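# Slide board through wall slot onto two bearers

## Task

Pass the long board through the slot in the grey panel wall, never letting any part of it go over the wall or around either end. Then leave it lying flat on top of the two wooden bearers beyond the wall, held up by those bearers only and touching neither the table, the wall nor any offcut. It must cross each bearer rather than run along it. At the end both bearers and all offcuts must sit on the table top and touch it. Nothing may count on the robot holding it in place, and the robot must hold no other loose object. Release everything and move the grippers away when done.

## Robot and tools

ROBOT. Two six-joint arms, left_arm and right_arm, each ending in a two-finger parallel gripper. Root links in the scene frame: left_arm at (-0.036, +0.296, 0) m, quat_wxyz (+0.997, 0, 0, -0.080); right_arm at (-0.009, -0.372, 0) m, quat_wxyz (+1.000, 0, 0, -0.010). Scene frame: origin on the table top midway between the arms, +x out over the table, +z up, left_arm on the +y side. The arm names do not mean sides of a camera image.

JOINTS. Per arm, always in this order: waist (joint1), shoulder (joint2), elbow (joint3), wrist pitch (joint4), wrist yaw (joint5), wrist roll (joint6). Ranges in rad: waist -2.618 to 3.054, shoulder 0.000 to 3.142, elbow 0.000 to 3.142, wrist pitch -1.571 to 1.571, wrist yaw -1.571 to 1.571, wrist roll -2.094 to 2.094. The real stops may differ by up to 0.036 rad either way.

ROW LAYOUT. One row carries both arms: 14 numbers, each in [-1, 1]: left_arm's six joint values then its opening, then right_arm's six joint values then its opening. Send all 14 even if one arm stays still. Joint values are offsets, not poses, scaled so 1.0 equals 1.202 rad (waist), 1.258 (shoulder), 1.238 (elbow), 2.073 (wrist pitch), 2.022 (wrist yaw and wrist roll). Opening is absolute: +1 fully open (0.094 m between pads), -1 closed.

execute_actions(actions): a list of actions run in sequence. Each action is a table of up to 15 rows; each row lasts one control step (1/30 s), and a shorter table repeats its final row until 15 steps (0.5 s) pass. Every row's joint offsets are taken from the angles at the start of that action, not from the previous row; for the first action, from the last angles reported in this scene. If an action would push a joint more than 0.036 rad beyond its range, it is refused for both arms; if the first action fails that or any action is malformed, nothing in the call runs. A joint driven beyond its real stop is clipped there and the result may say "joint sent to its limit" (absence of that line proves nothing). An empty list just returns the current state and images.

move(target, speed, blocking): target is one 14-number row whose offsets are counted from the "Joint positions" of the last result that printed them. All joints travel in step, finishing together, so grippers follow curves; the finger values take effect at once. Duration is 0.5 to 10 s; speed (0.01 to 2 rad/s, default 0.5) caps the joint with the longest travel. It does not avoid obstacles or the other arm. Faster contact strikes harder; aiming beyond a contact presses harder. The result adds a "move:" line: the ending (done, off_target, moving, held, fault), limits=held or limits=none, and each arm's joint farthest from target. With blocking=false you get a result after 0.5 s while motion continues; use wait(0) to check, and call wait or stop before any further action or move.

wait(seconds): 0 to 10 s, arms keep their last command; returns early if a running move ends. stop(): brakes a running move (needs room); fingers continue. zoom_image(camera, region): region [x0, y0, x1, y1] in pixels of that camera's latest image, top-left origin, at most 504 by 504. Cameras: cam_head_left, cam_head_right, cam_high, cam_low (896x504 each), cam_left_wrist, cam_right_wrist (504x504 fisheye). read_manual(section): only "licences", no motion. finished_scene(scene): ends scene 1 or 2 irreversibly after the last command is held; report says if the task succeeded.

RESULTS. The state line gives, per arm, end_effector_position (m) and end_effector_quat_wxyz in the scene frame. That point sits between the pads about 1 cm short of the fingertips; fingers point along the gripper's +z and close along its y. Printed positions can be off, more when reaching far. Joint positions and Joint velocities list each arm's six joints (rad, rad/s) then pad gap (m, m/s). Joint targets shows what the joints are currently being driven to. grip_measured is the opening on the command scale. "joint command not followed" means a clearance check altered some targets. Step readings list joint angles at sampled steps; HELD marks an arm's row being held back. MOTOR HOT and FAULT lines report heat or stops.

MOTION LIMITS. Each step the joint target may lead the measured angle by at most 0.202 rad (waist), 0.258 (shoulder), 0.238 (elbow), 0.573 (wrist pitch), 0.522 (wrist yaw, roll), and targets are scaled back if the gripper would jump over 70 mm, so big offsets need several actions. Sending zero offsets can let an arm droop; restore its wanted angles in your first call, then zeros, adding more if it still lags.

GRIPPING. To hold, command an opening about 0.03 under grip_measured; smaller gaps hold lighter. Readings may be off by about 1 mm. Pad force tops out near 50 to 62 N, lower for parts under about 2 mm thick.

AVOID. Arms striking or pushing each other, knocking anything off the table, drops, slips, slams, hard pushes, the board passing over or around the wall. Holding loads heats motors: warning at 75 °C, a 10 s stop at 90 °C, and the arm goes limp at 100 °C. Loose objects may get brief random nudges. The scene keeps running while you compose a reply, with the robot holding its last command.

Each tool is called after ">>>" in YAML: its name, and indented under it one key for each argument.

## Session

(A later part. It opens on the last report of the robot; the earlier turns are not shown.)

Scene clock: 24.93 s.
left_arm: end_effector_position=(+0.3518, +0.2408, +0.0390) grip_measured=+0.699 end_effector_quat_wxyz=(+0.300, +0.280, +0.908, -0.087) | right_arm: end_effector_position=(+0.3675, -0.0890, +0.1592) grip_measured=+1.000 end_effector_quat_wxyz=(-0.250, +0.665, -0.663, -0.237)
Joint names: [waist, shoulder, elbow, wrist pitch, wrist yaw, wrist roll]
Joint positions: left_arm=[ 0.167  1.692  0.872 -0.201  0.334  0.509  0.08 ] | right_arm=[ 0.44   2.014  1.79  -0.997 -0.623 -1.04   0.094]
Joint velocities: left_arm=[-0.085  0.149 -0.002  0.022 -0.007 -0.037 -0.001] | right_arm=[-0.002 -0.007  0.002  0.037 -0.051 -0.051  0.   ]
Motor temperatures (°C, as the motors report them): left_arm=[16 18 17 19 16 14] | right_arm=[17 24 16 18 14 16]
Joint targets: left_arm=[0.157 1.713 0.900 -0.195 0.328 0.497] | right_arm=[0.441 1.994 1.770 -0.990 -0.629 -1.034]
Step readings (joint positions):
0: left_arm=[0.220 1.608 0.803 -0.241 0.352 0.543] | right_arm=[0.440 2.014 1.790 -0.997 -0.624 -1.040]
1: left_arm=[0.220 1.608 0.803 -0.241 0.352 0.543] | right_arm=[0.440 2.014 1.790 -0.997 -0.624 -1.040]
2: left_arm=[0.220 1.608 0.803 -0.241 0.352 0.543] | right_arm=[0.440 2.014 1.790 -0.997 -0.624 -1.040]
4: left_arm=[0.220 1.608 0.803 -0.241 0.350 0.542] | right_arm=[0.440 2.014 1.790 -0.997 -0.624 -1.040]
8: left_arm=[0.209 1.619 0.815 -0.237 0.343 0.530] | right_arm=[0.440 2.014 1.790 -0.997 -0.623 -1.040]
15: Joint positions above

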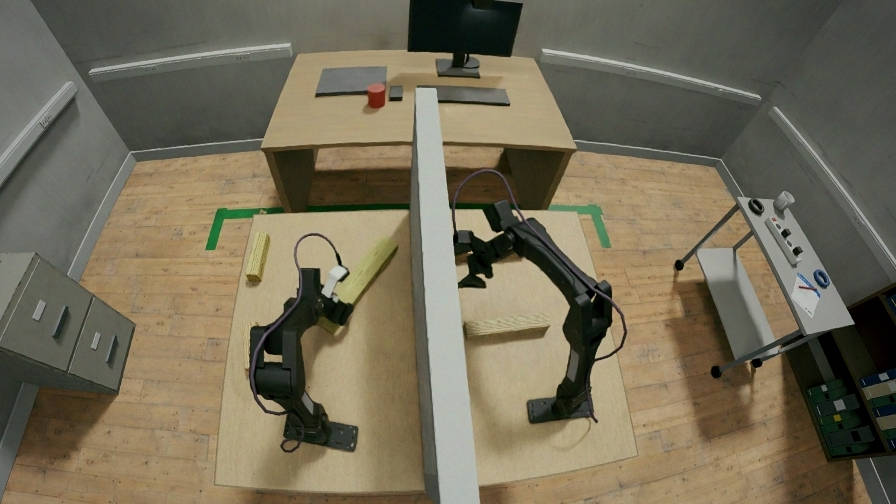

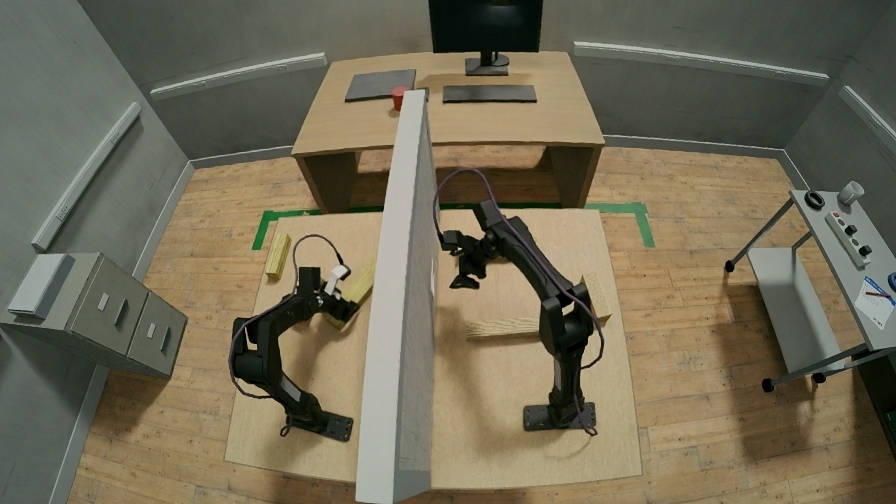

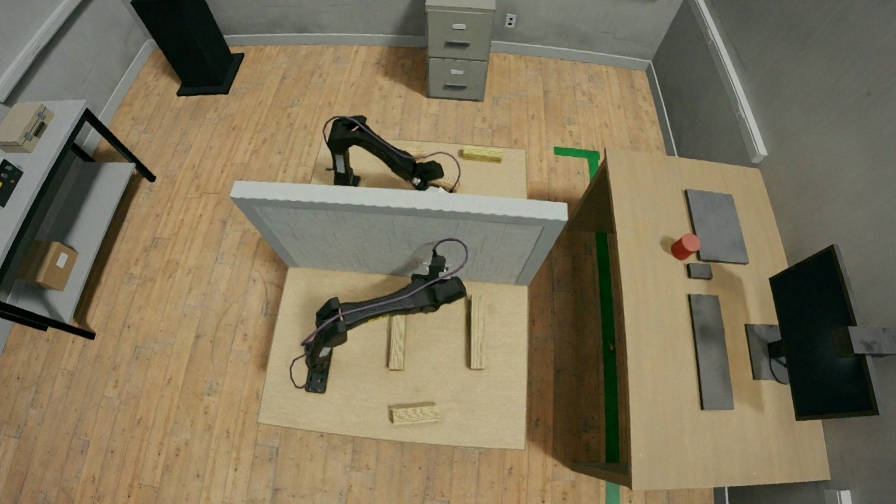

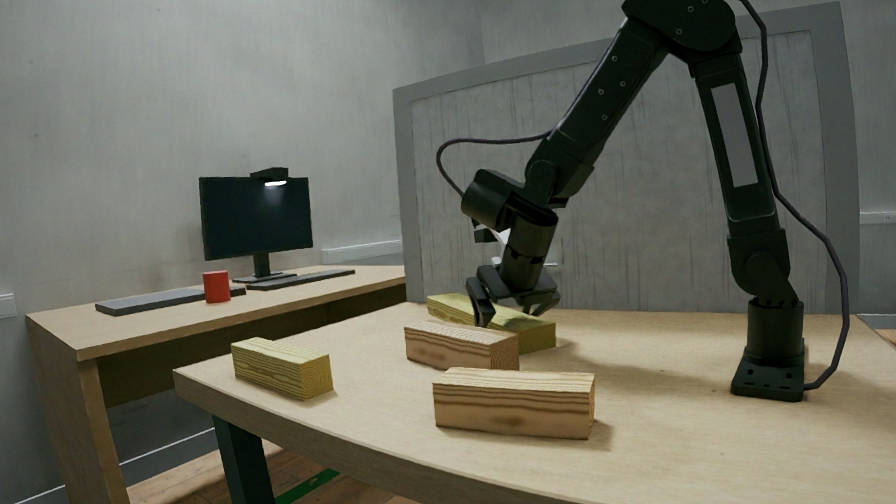

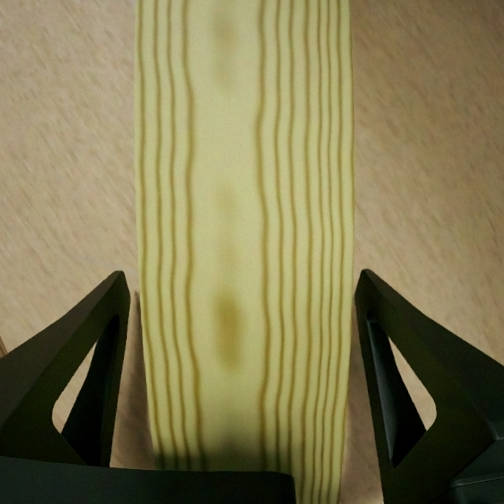

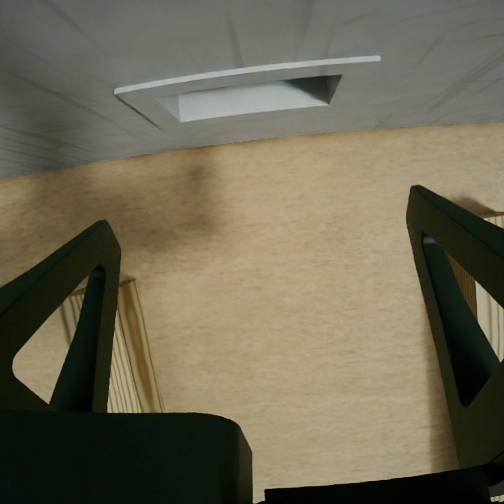

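>>> execute_actions:
  actions: []

Scene clock: 25.80 s.
left_arm: end_effector_position=(+0.3511, +0.2400, +0.0358) grip_measured=+0.699 end_effector_quat_wxyz=(+0.295, +0.278, +0.910, -0.087) | right_arm: end_effector_position=(+0.3675, -0.0890, +0.1592) grip_measured=+1.000 end_effector_quat_wxyz=(-0.250, +0.665, -0.663, -0.237)
Joint names: [waist, shoulder, elbow, wrist pitch, wrist yaw, wrist roll]
Joint positions: left_arm=[ 0.163  1.7    0.872 -0.2    0.33   0.502  0.08 ] | right_arm=[ 0.44   2.014  1.79  -0.997 -0.623 -1.04   0.094]
Joint velocities: left_arm=[ 0.007  0.002 -0.007  0.022  0.007  0.037 -0.001] | right_arm=[ 0.012 -0.012  0.002  0.007  0.051 -0.022  0.   ]
Motor temperatures (°C, as the motors report them): left_arm=[16 18 17 19 16 14] | right_arm=[17 24 16 18 14 16]
Joint targets: left_arm=[0.157 1.713 0.900 -0.195 0.327 0.497] | right_arm=[0.441 1.994 1.770 -0.990 -0.629 -1.034]

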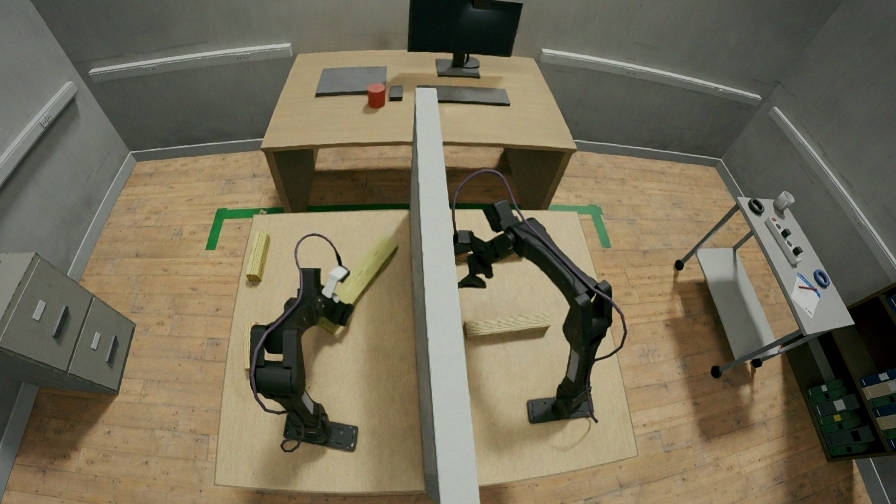

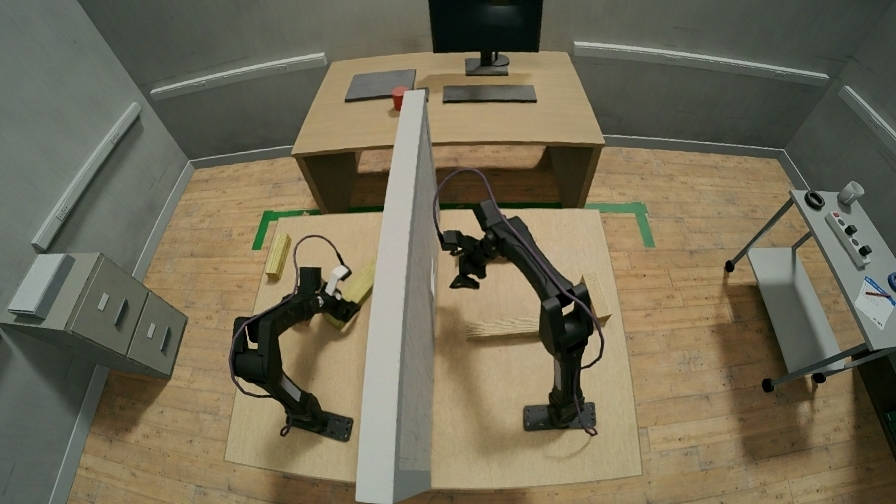

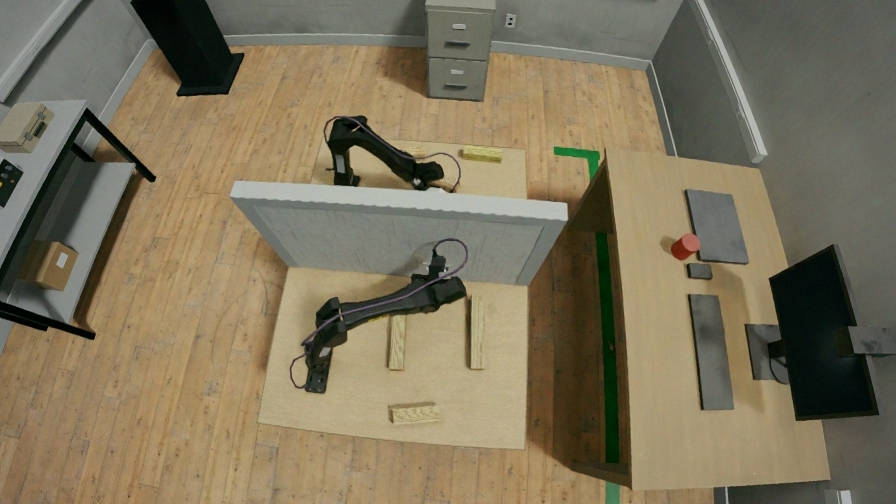

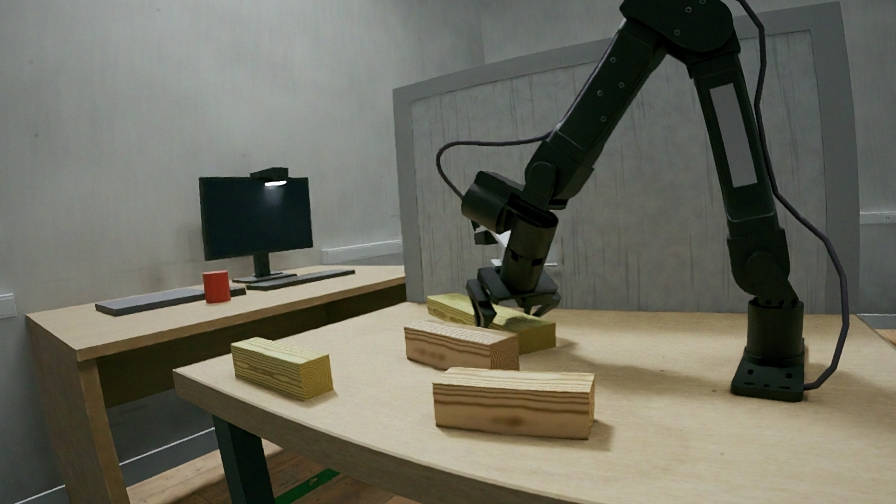

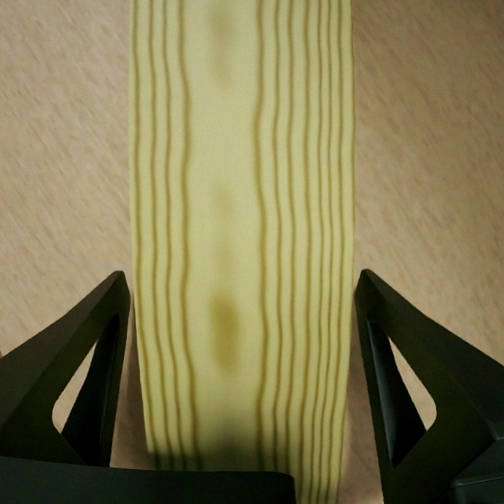

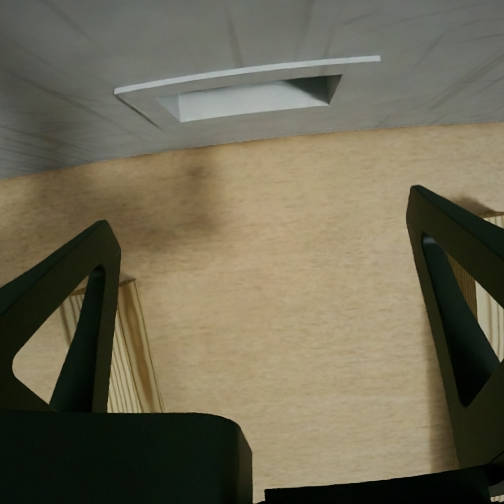

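>>> execute_actions:
  actions:
    - [[-0.005,0.0103,0.0226,0.0024,-0.0015,-0.0025,0.42,0.0008,-0.0159,-0.0162,0.0034,-0.003,0.003,1],[-0.005,0.0103,0.0226,0.0024,-0.0015,-0.0025,0.25,0.0008,-0.0159,-0.0162,0.0034,-0.003,0.003,1],[-0.005,0.0103,0.0226,0.0118,0.0045,-0.0025,0.0,0.0008,-0.0159,-0.0162,0.0034,-0.003,0.003,1],[-0.0044,-0.0033,0.0275,0.0212,0.0106,-0.0022,0.0,0.0008,-0.0159,-0.0162,0.0034,-0.003,0.003,1],[-0.0029,-0.0196,0.0351,0.0291,0.016,-0.0015,0.0,0.0008,-0.0159,-0.0162,0.0034,-0.003,0.003,1],[-0.0006,-0.0373,0.0449,0.031,0.0198,-0.0004,0.0,0.0008,-0.0159,-0.0162,0.0034,-0.003,0.003,1],[0.0023,-0.044,0.0533,0.0234,0.0207,0.001,0.0,0.0008,-0.0159,-0.0162,0.0034,-0.003,0.003,1],[0.0055,-0.0517,0.0628,0.0123,0.0218,0.0025,0.0,0.0008,-0.0159,-0.0162,0.0034,-0.003,0.003,1],[0.009,-0.0599,0.0727,-0.0013,0.023,0.0041,0.0,0.0008,-0.0159,-0.0162,0.0034,-0.003,0.003,1],[0.0125,-0.068,0.0827,-0.0161,0.0242,0.0058,0.0,0.0008,-0.0159,-0.0162,0.0034,-0.003,0.003,1],[0.0157,-0.0756,0.0922,-0.0308,0.0253,0.0073,0.0,0.0008,-0.0159,-0.0162,0.0034,-0.003,0.003,1],[0.0186,-0.0824,0.1006,-0.0444,0.0262,0.0087,0.0,0.0008,-0.0159,-0.0162,0.0034,-0.003,0.003,1],[0.0209,-0.0878,0.1072,-0.0555,0.027,0.0097,0.0,0.0008,-0.0159,-0.0162,0.0034,-0.003,0.003,1],[0.0224,-0.0913,0.1116,-0.0631,0.0275,0.0105,0.0,0.0008,-0.0159,-0.0162,0.0034,-0.003,0.003,1],[0.023,-0.0926,0.1132,-0.0659,0.0277,0.0107,0.0,0.0008,-0.0159,-0.0162,0.0034,-0.003,0.003,1]]

Scene clock: 28.97 s.
left_arm: end_effector_position=(+0.3547, +0.2454, +0.0695) grip_measured=+0.342 end_effector_quat_wxyz=(+0.300, +0.277, +0.909, -0.084) | right_arm: end_effector_position=(+0.3675, -0.0890, +0.1592) grip_measured=+1.000 end_effector_quat_wxyz=(-0.250, +0.665, -0.663, -0.237)
Joint names: [waist, shoulder, elbow, wrist pitch, wrist yaw, wrist roll]
Joint positions: left_arm=[ 0.178  1.638  0.951 -0.334  0.333  0.513  0.063] | right_arm=[ 0.44   2.014  1.79  -0.997 -0.623 -1.04   0.094]
Joint velocities: left_arm=[ 0.11  -0.247  0.237 -0.432  0.051  0.095 -0.002] | right_arm=[-0.007  0.002 -0.007  0.007  0.022 -0.037  0.   ]
Motor temperatures (°C, as the motors report them): left_arm=[16 18 17 19 16 14] | right_arm=[17 25 16 18 14 16]
Joint targets: left_arm=[0.191 1.584 1.012 -0.337 0.386 0.524] | right_arm=[0.441 1.994 1.770 -0.990 -0.629 -1.034]
Step readings (joint positions):
0: left_arm=[0.163 1.700 0.872 -0.200 0.330 0.502] | right_arm=[0.440 2.014 1.790 -0.997 -0.623 -1.040]
1: left_arm=[0.163 1.700 0.872 -0.200 0.330 0.502] | right_arm=[0.440 2.014 1.790 -0.997 -0.623 -1.040]
2: left_arm=[0.163 1.700 0.872 -0.200 0.330 0.502] | right_arm=[0.440 2.014 1.790 -0.997 -0.623 -1.040]
4: left_arm=[0.163 1.700 0.872 -0.199 0.330 0.502] | right_arm=[0.440 2.014 1.790 -0.997 -0.623 -1.040]
8: left_arm=[0.163 1.697 0.879 -0.205 0.332 0.502] | right_arm=[0.440 2.014 1.790 -0.997 -0.623 -1.040]
15: Joint positions above

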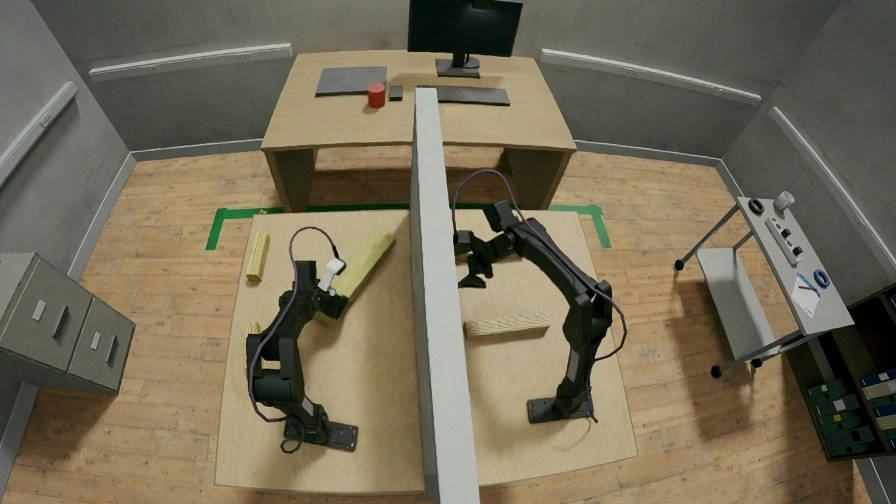

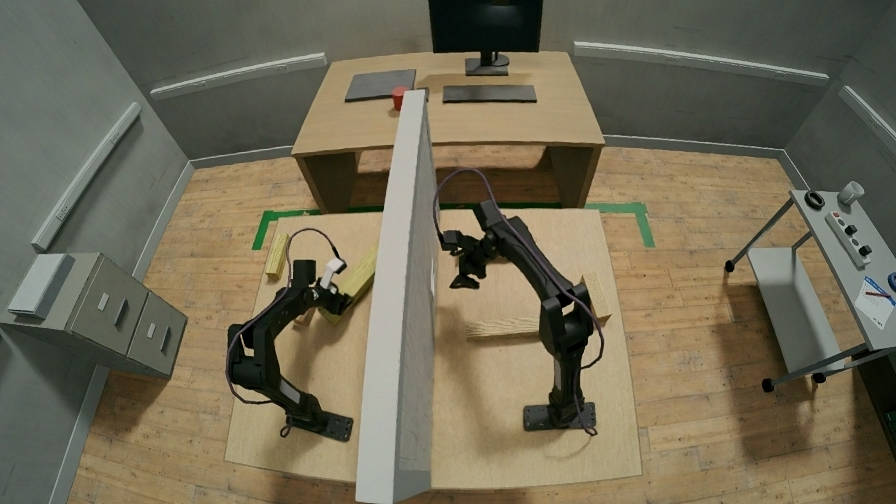

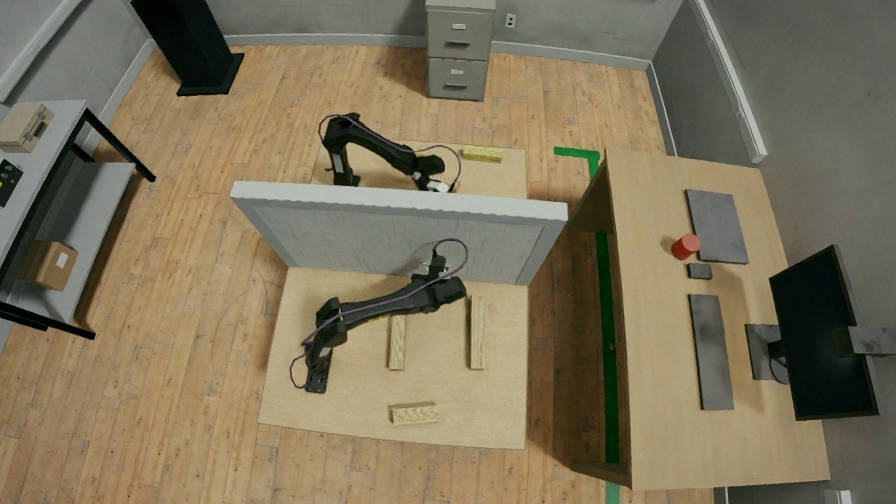

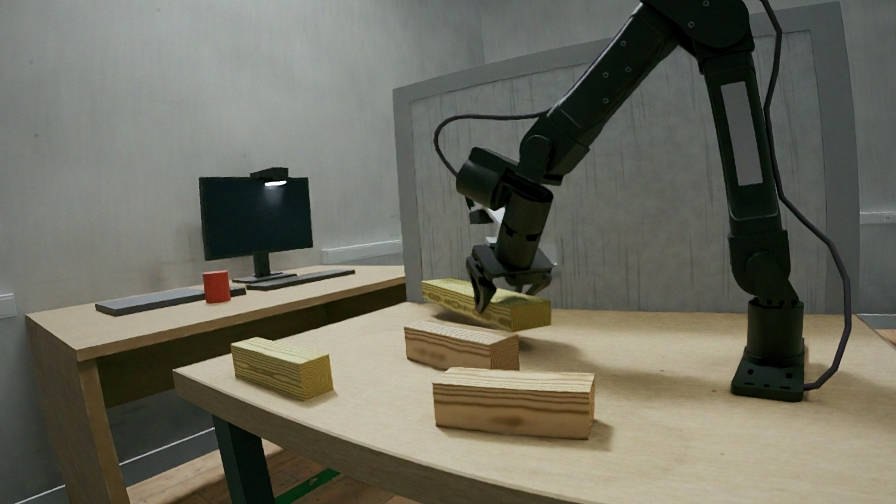

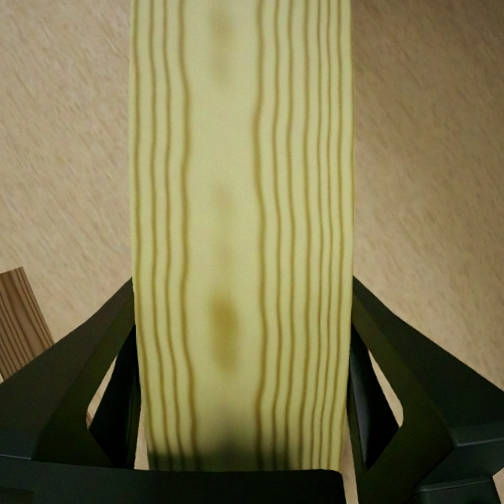

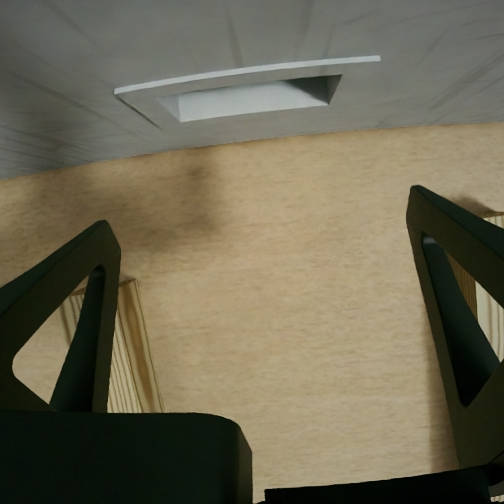

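>>> execute_actions:
  actions: []

Scene clock: 29.03 s.
left_arm: end_effector_position=(+0.3564, +0.2472, +0.0771) grip_measured=+0.342 end_effector_quat_wxyz=(+0.306, +0.276, +0.908, -0.082) | right_arm: end_effector_position=(+0.3675, -0.0890, +0.1592) grip_measured=+1.000 end_effector_quat_wxyz=(-0.250, +0.665, -0.663, -0.237)
Joint names: [waist, shoulder, elbow, wrist pitch, wrist yaw, wrist roll]
Joint positions: left_arm=[ 0.183  1.625  0.964 -0.348  0.334  0.515  0.063] | right_arm=[ 0.44   2.014  1.79  -0.997 -0.623 -1.04   0.094]
Joint velocities: left_arm=[ 0.027 -0.115  0.115 -0.198 -0.022 -0.022 -0.   ] | right_arm=[-0.002  0.002  0.012  0.022  0.007 -0.051  0.   ]
Motor temperatures (°C, as the motors report them): left_arm=[16 18 17 19 16 14] | right_arm=[17 25 16 18 14 16]
Joint targets: left_arm=[0.191 1.584 1.012 -0.337 0.386 0.524] | right_arm=[0.441 1.994 1.770 -0.990 -0.629 -1.034]

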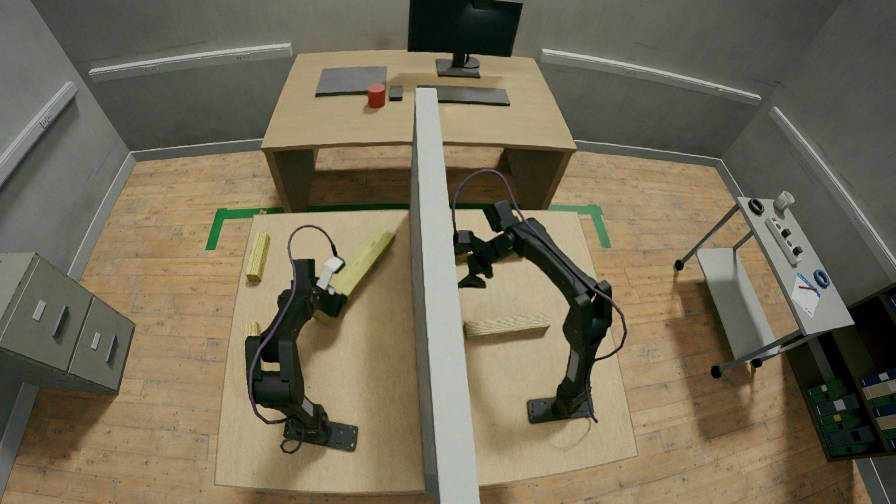

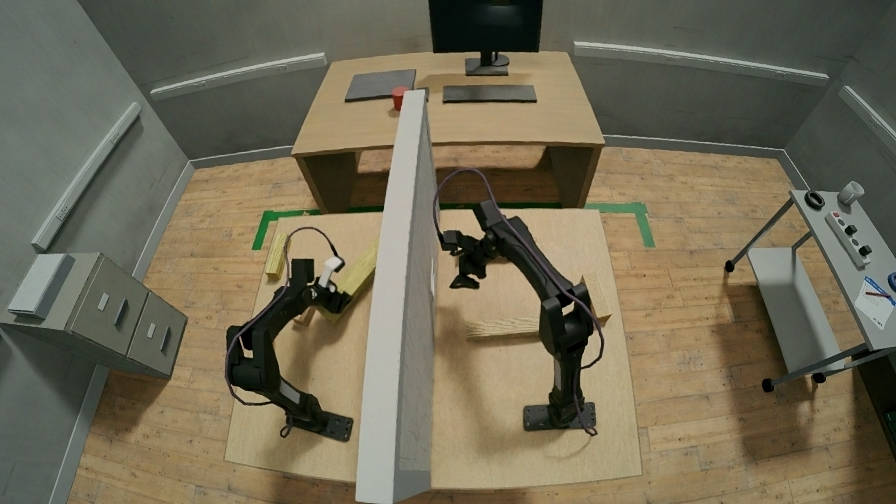

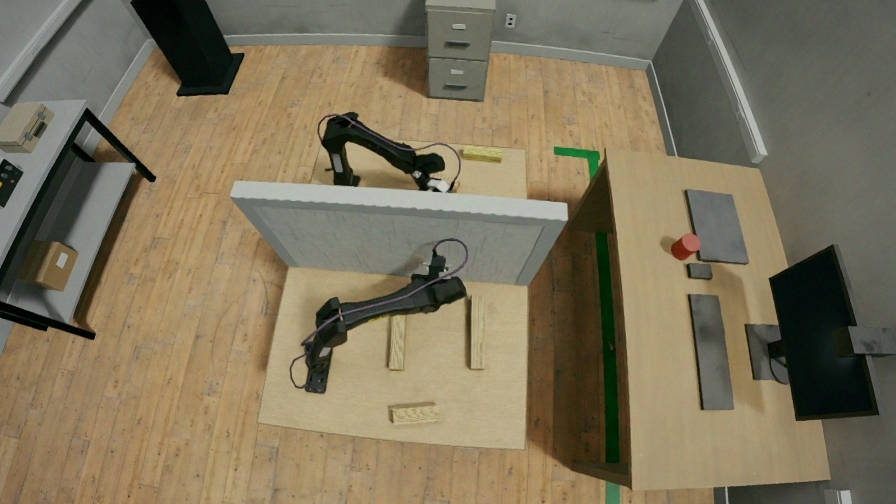

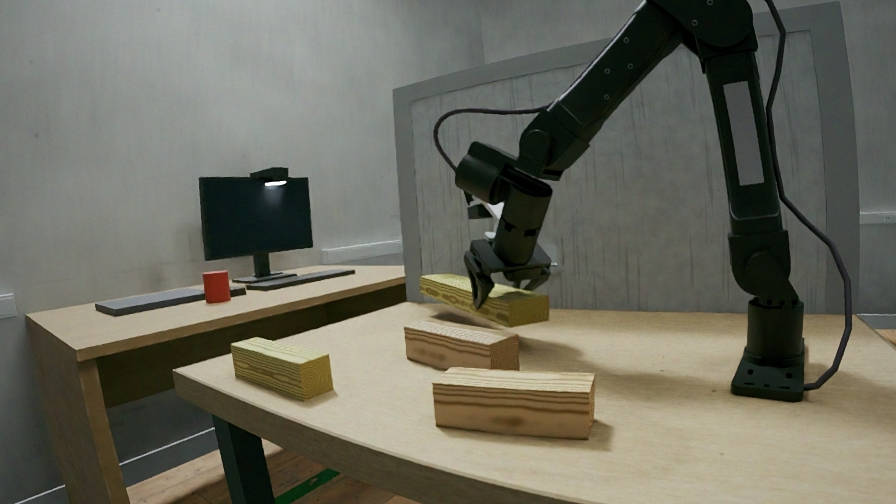

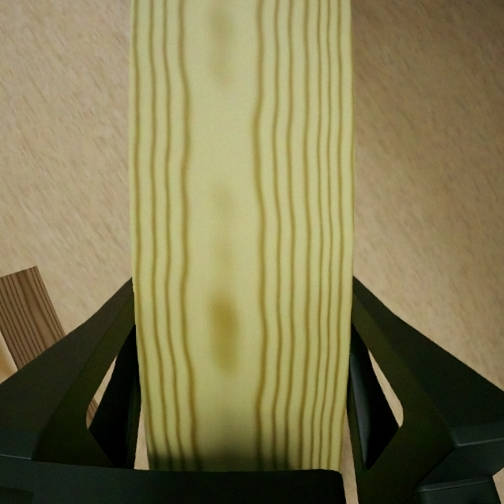

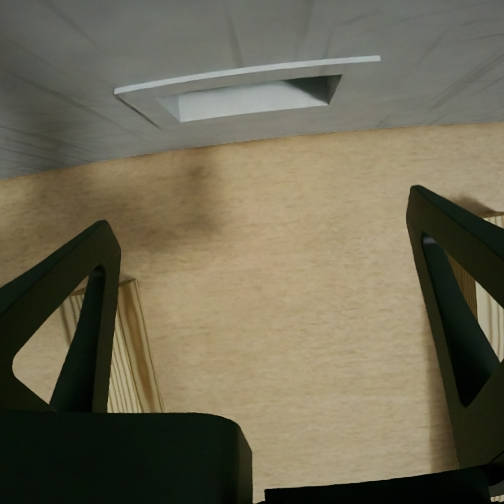

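>>> execute_actions:
  actions: []

Scene clock: 30.40 s.
left_arm: end_effector_position=(+0.3483, +0.2474, +0.0747) grip_measured=+0.342 end_effector_quat_wxyz=(+0.288, +0.275, +0.913, -0.087) | right_arm: end_effector_position=(+0.3675, -0.0890, +0.1592) grip_measured=+1.000 end_effector_quat_wxyz=(-0.250, +0.664, -0.663, -0.237)
Joint names: [waist, shoulder, elbow, wrist pitch, wrist yaw, wrist roll]
Joint positions: left_arm=[ 0.184  1.62   0.969 -0.397  0.335  0.519  0.063] | right_arm=[ 0.44   2.014  1.79  -0.997 -0.623 -1.039  0.094]
Joint velocities: left_arm=[ 0.002 -0.007  0.002  0.007  0.007  0.007 -0.   ] | right_arm=[-0.017  0.002 -0.017 -0.007 -0.051 -0.037  0.   ]
Motor temperatures (°C, as the motors report them): left_arm=[16 19 17 19 16 14] | right_arm=[17 25 16 18 14 16]
Joint targets: left_arm=[0.191 1.583 1.012 -0.337 0.386 0.524] | right_arm=[0.441 1.994 1.770 -0.990 -0.629 -1.034]

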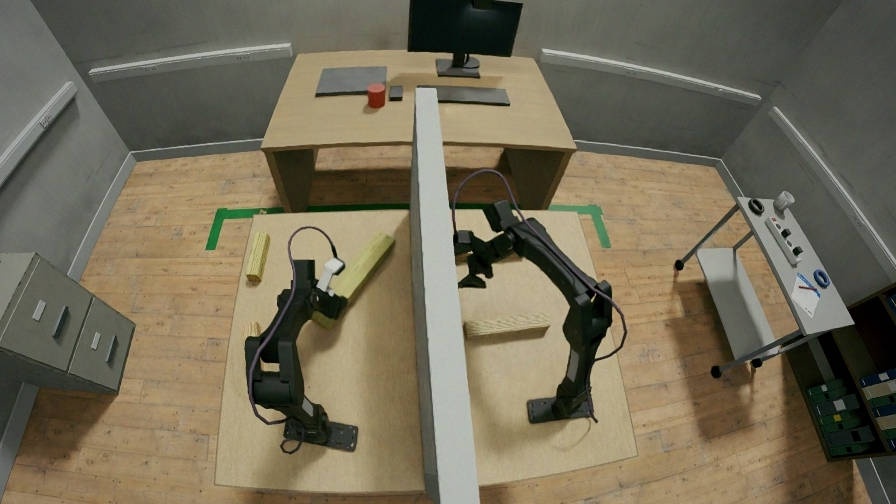

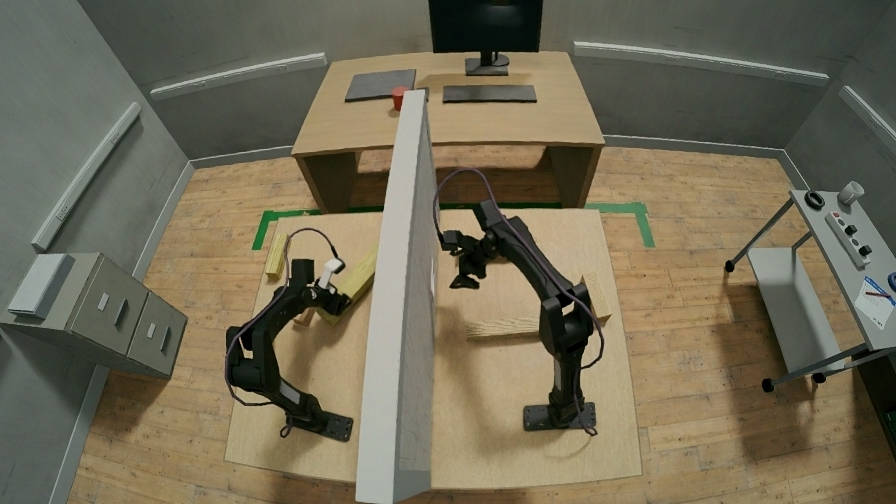

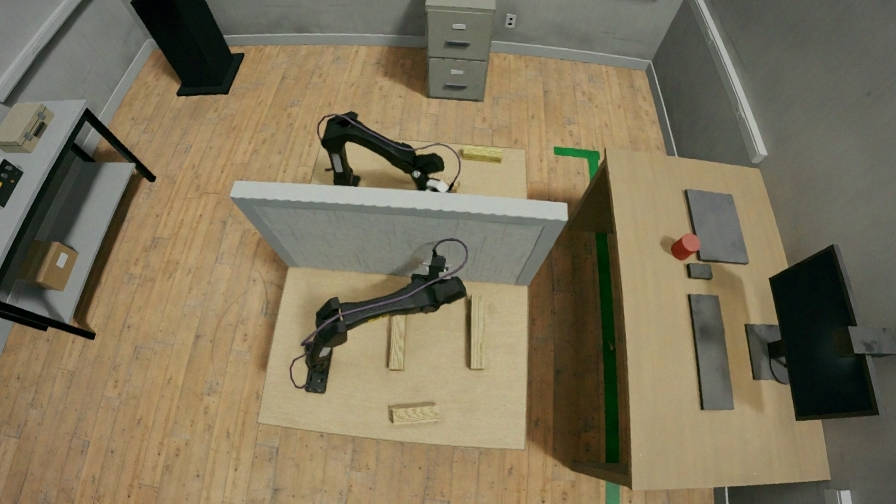

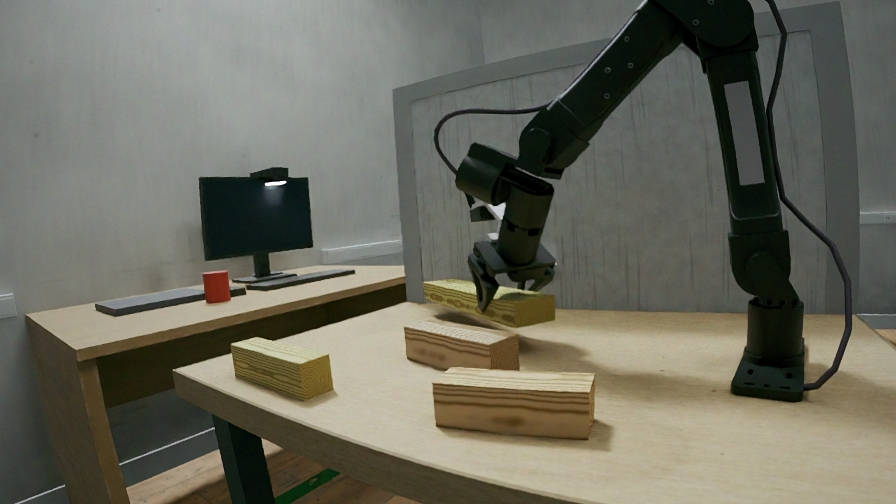

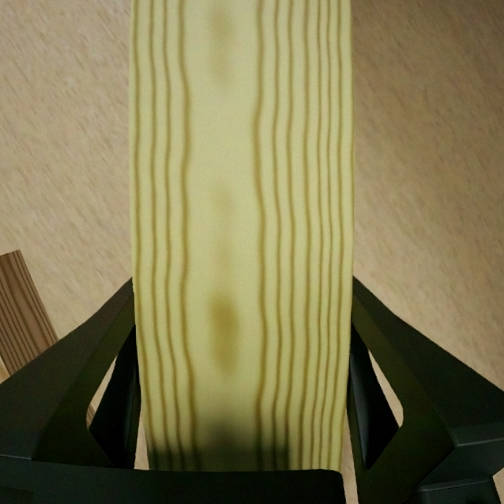

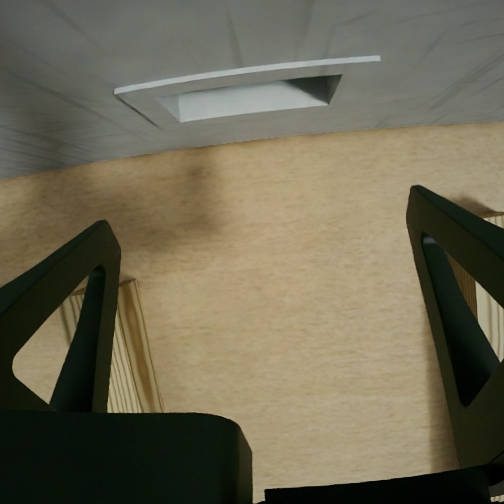

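>>> zoom_image:
  camera: "cam_left_wrist"
  region: [100, 0, 380, 60]

Region (100, 0, 380, 60) of cam_left_wrist's 504x504 image, scaled by 1.800, with more detail than that image has; it fills the top 108 rows of this view, and the rest is white.

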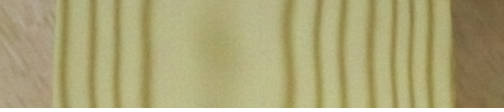

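>>> execute_actions:
  actions:
    - [[0.0089,-0.0277,0.0394,0.0249,0.0276,0.0061,0.0,0.0008,-0.0159,-0.0162,0.0034,-0.003,0.0025,1],[0.0174,-0.0228,0.0523,0.0139,0.0343,0.0164,0.0,0.0008,-0.0159,-0.0162,0.0034,-0.003,0.0025,1],[0.0303,-0.0153,0.0717,-0.0028,0.0444,0.0322,0.0,0.0008,-0.0159,-0.0162,0.0034,-0.003,0.0025,1],[0.0465,-0.0056,0.096,-0.0237,0.057,0.0523,0.0,0.0008,-0.0159,-0.0162,0.0034,-0.003,0.0025,1],[0.0648,0.0055,0.1237,-0.0474,0.0713,0.0758,0.0,0.0008,-0.0159,-0.0162,0.0034,-0.003,0.0025,1],[0.0842,0.0178,0.1529,-0.0725,0.0864,0.1014,0.0,0.0008,-0.0159,-0.0162,0.0034,-0.003,0.0025,1],[0.1036,0.0305,0.1822,-0.0977,0.1016,0.1282,0.0,0.0008,-0.0159,-0.0162,0.0034,-0.003,0.0025,1],[0.122,0.0433,0.2099,-0.1214,0.1159,0.1549,0.0,0.0008,-0.0159,-0.0162,0.0034,-0.003,0.0025,1],[0.1381,0.0555,0.2342,-0.1423,0.1285,0.1806,0.0,0.0008,-0.0159,-0.0162,0.0034,-0.003,0.0025,1],[0.151,0.0667,0.2536,-0.159,0.1386,0.204,0.0,0.0008,-0.0159,-0.0162,0.0034,-0.003,0.0025,1],[0.1596,0.0763,0.2665,-0.17,0.1452,0.2242,0.0,0.0008,-0.0159,-0.0162,0.0034,-0.003,0.0025,1],[0.1626,0.0838,0.2712,-0.174,0.1476,0.24,0.0,0.0008,-0.0159,-0.0162,0.0034,-0.003,0.0025,1],[0.1626,0.0887,0.2712,-0.174,0.1476,0.2502,0.0,0.0008,-0.0159,-0.0162,0.0034,-0.003,0.0025,1],[0.1626,0.0905,0.2712,-0.174,0.1476,0.2539,0.0,0.0008,-0.0159,-0.0162,0.0034,-0.003,0.0025,1],[0.1626,0.0905,0.2712,-0.174,0.1476,0.2539,0.0,0.0008,-0.0159,-0.0162,0.0034,-0.003,0.0025,1]]

Scene clock: 32.43 s.
left_arm: end_effector_position=(+0.3688, +0.3004, +0.1185) grip_measured=+0.343 end_effector_quat_wxyz=(+0.301, +0.370, +0.873, -0.106) | right_arm: end_effector_position=(+0.3675, -0.0890, +0.1592) grip_measured=+1.000 end_effector_quat_wxyz=(-0.250, +0.664, -0.663, -0.237)
Joint names: [waist, shoulder, elbow, wrist pitch, wrist yaw, wrist roll]
Joint positions: left_arm=[ 0.39   1.725  1.267 -0.708  0.521  0.923  0.063] | right_arm=[ 0.44   2.014  1.79  -0.997 -0.623 -1.039  0.094]
Joint velocities: left_arm=[ 0.051  0.095  0.007 -0.33   0.139  0.652 -0.001] | right_arm=[-0.002  0.007 -0.012  0.007 -0.007 -0.037  0.   ]
Motor temperatures (°C, as the motors report them): left_arm=[16 19 18 19 16 14] | right_arm=[17 25 16 18 14 16]
Joint targets: left_arm=[0.380 1.734 1.305 -0.758 0.634 1.032] | right_arm=[0.441 1.994 1.770 -0.990 -0.629 -1.034]
Step readings (joint positions):
0: left_arm=[0.184 1.620 0.969 -0.397 0.335 0.519] | right_arm=[0.440 2.014 1.790 -0.997 -0.623 -1.039]
1: left_arm=[0.184 1.620 0.969 -0.398 0.335 0.520] | right_arm=[0.440 2.014 1.790 -0.997 -0.623 -1.039]
2: left_arm=[0.186 1.620 0.970 -0.402 0.338 0.524] | right_arm=[0.440 2.014 1.790 -0.997 -0.623 -1.039]
4: left_arm=[0.199 1.621 0.990 -0.440 0.355 0.550] | right_arm=[0.440 2.014 1.790 -0.997 -0.623 -1.039]
8: left_arm=[0.275 1.659 1.112 -0.576 0.427 0.672] | right_arm=[0.440 2.014 1.790 -0.997 -0.623 -1.039]
15: Joint positions above

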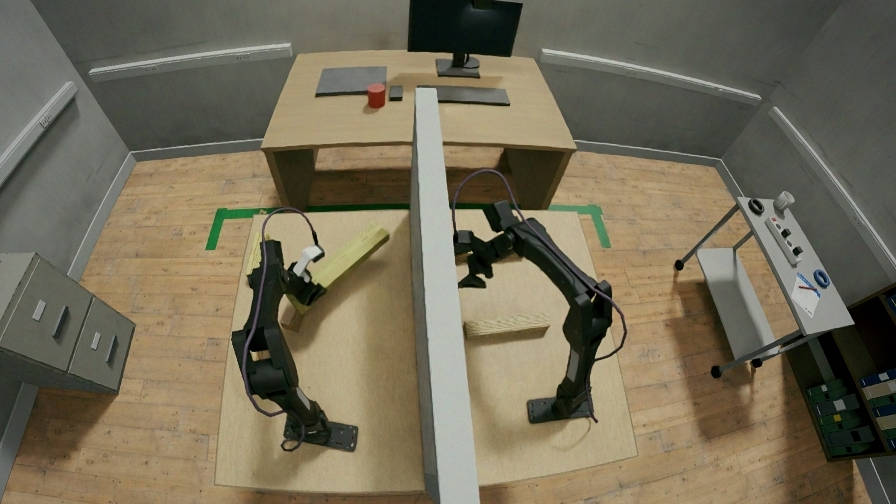

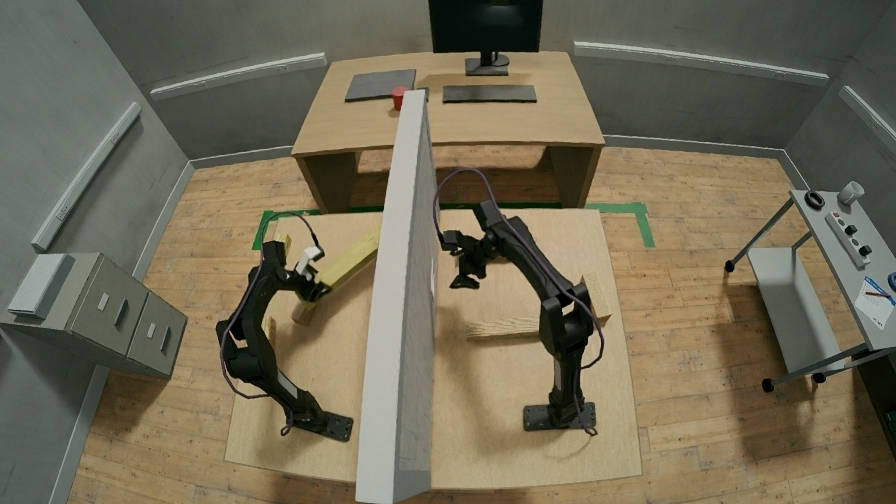

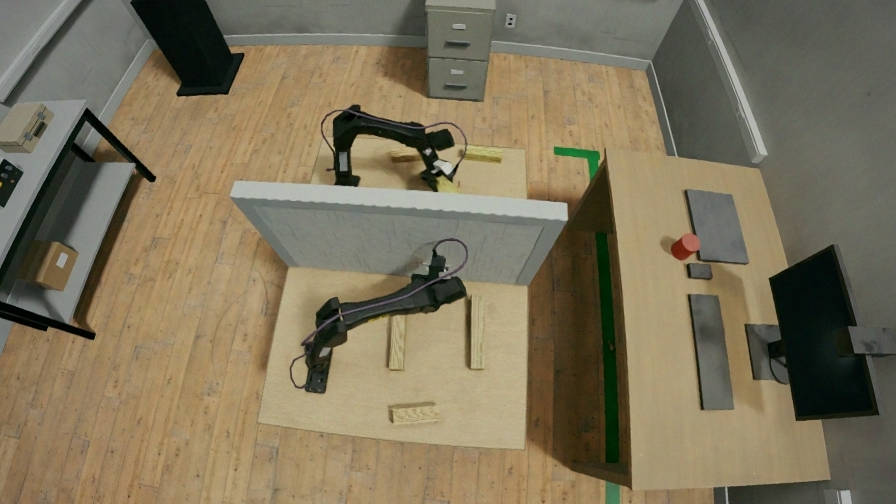

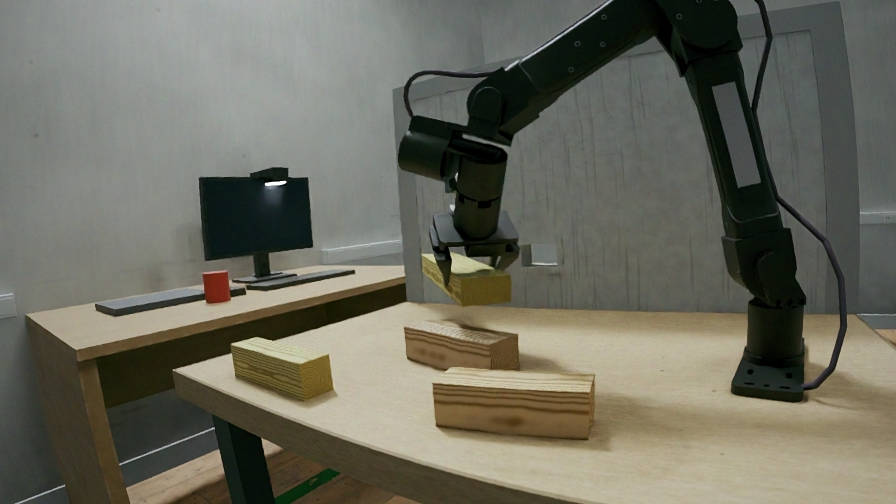

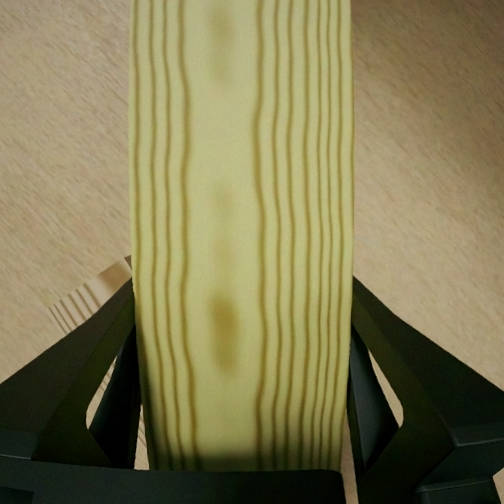

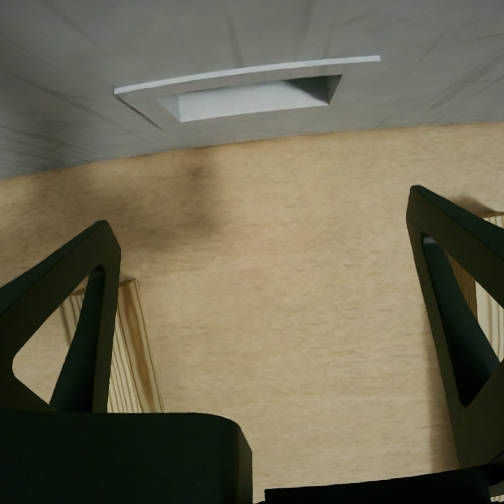

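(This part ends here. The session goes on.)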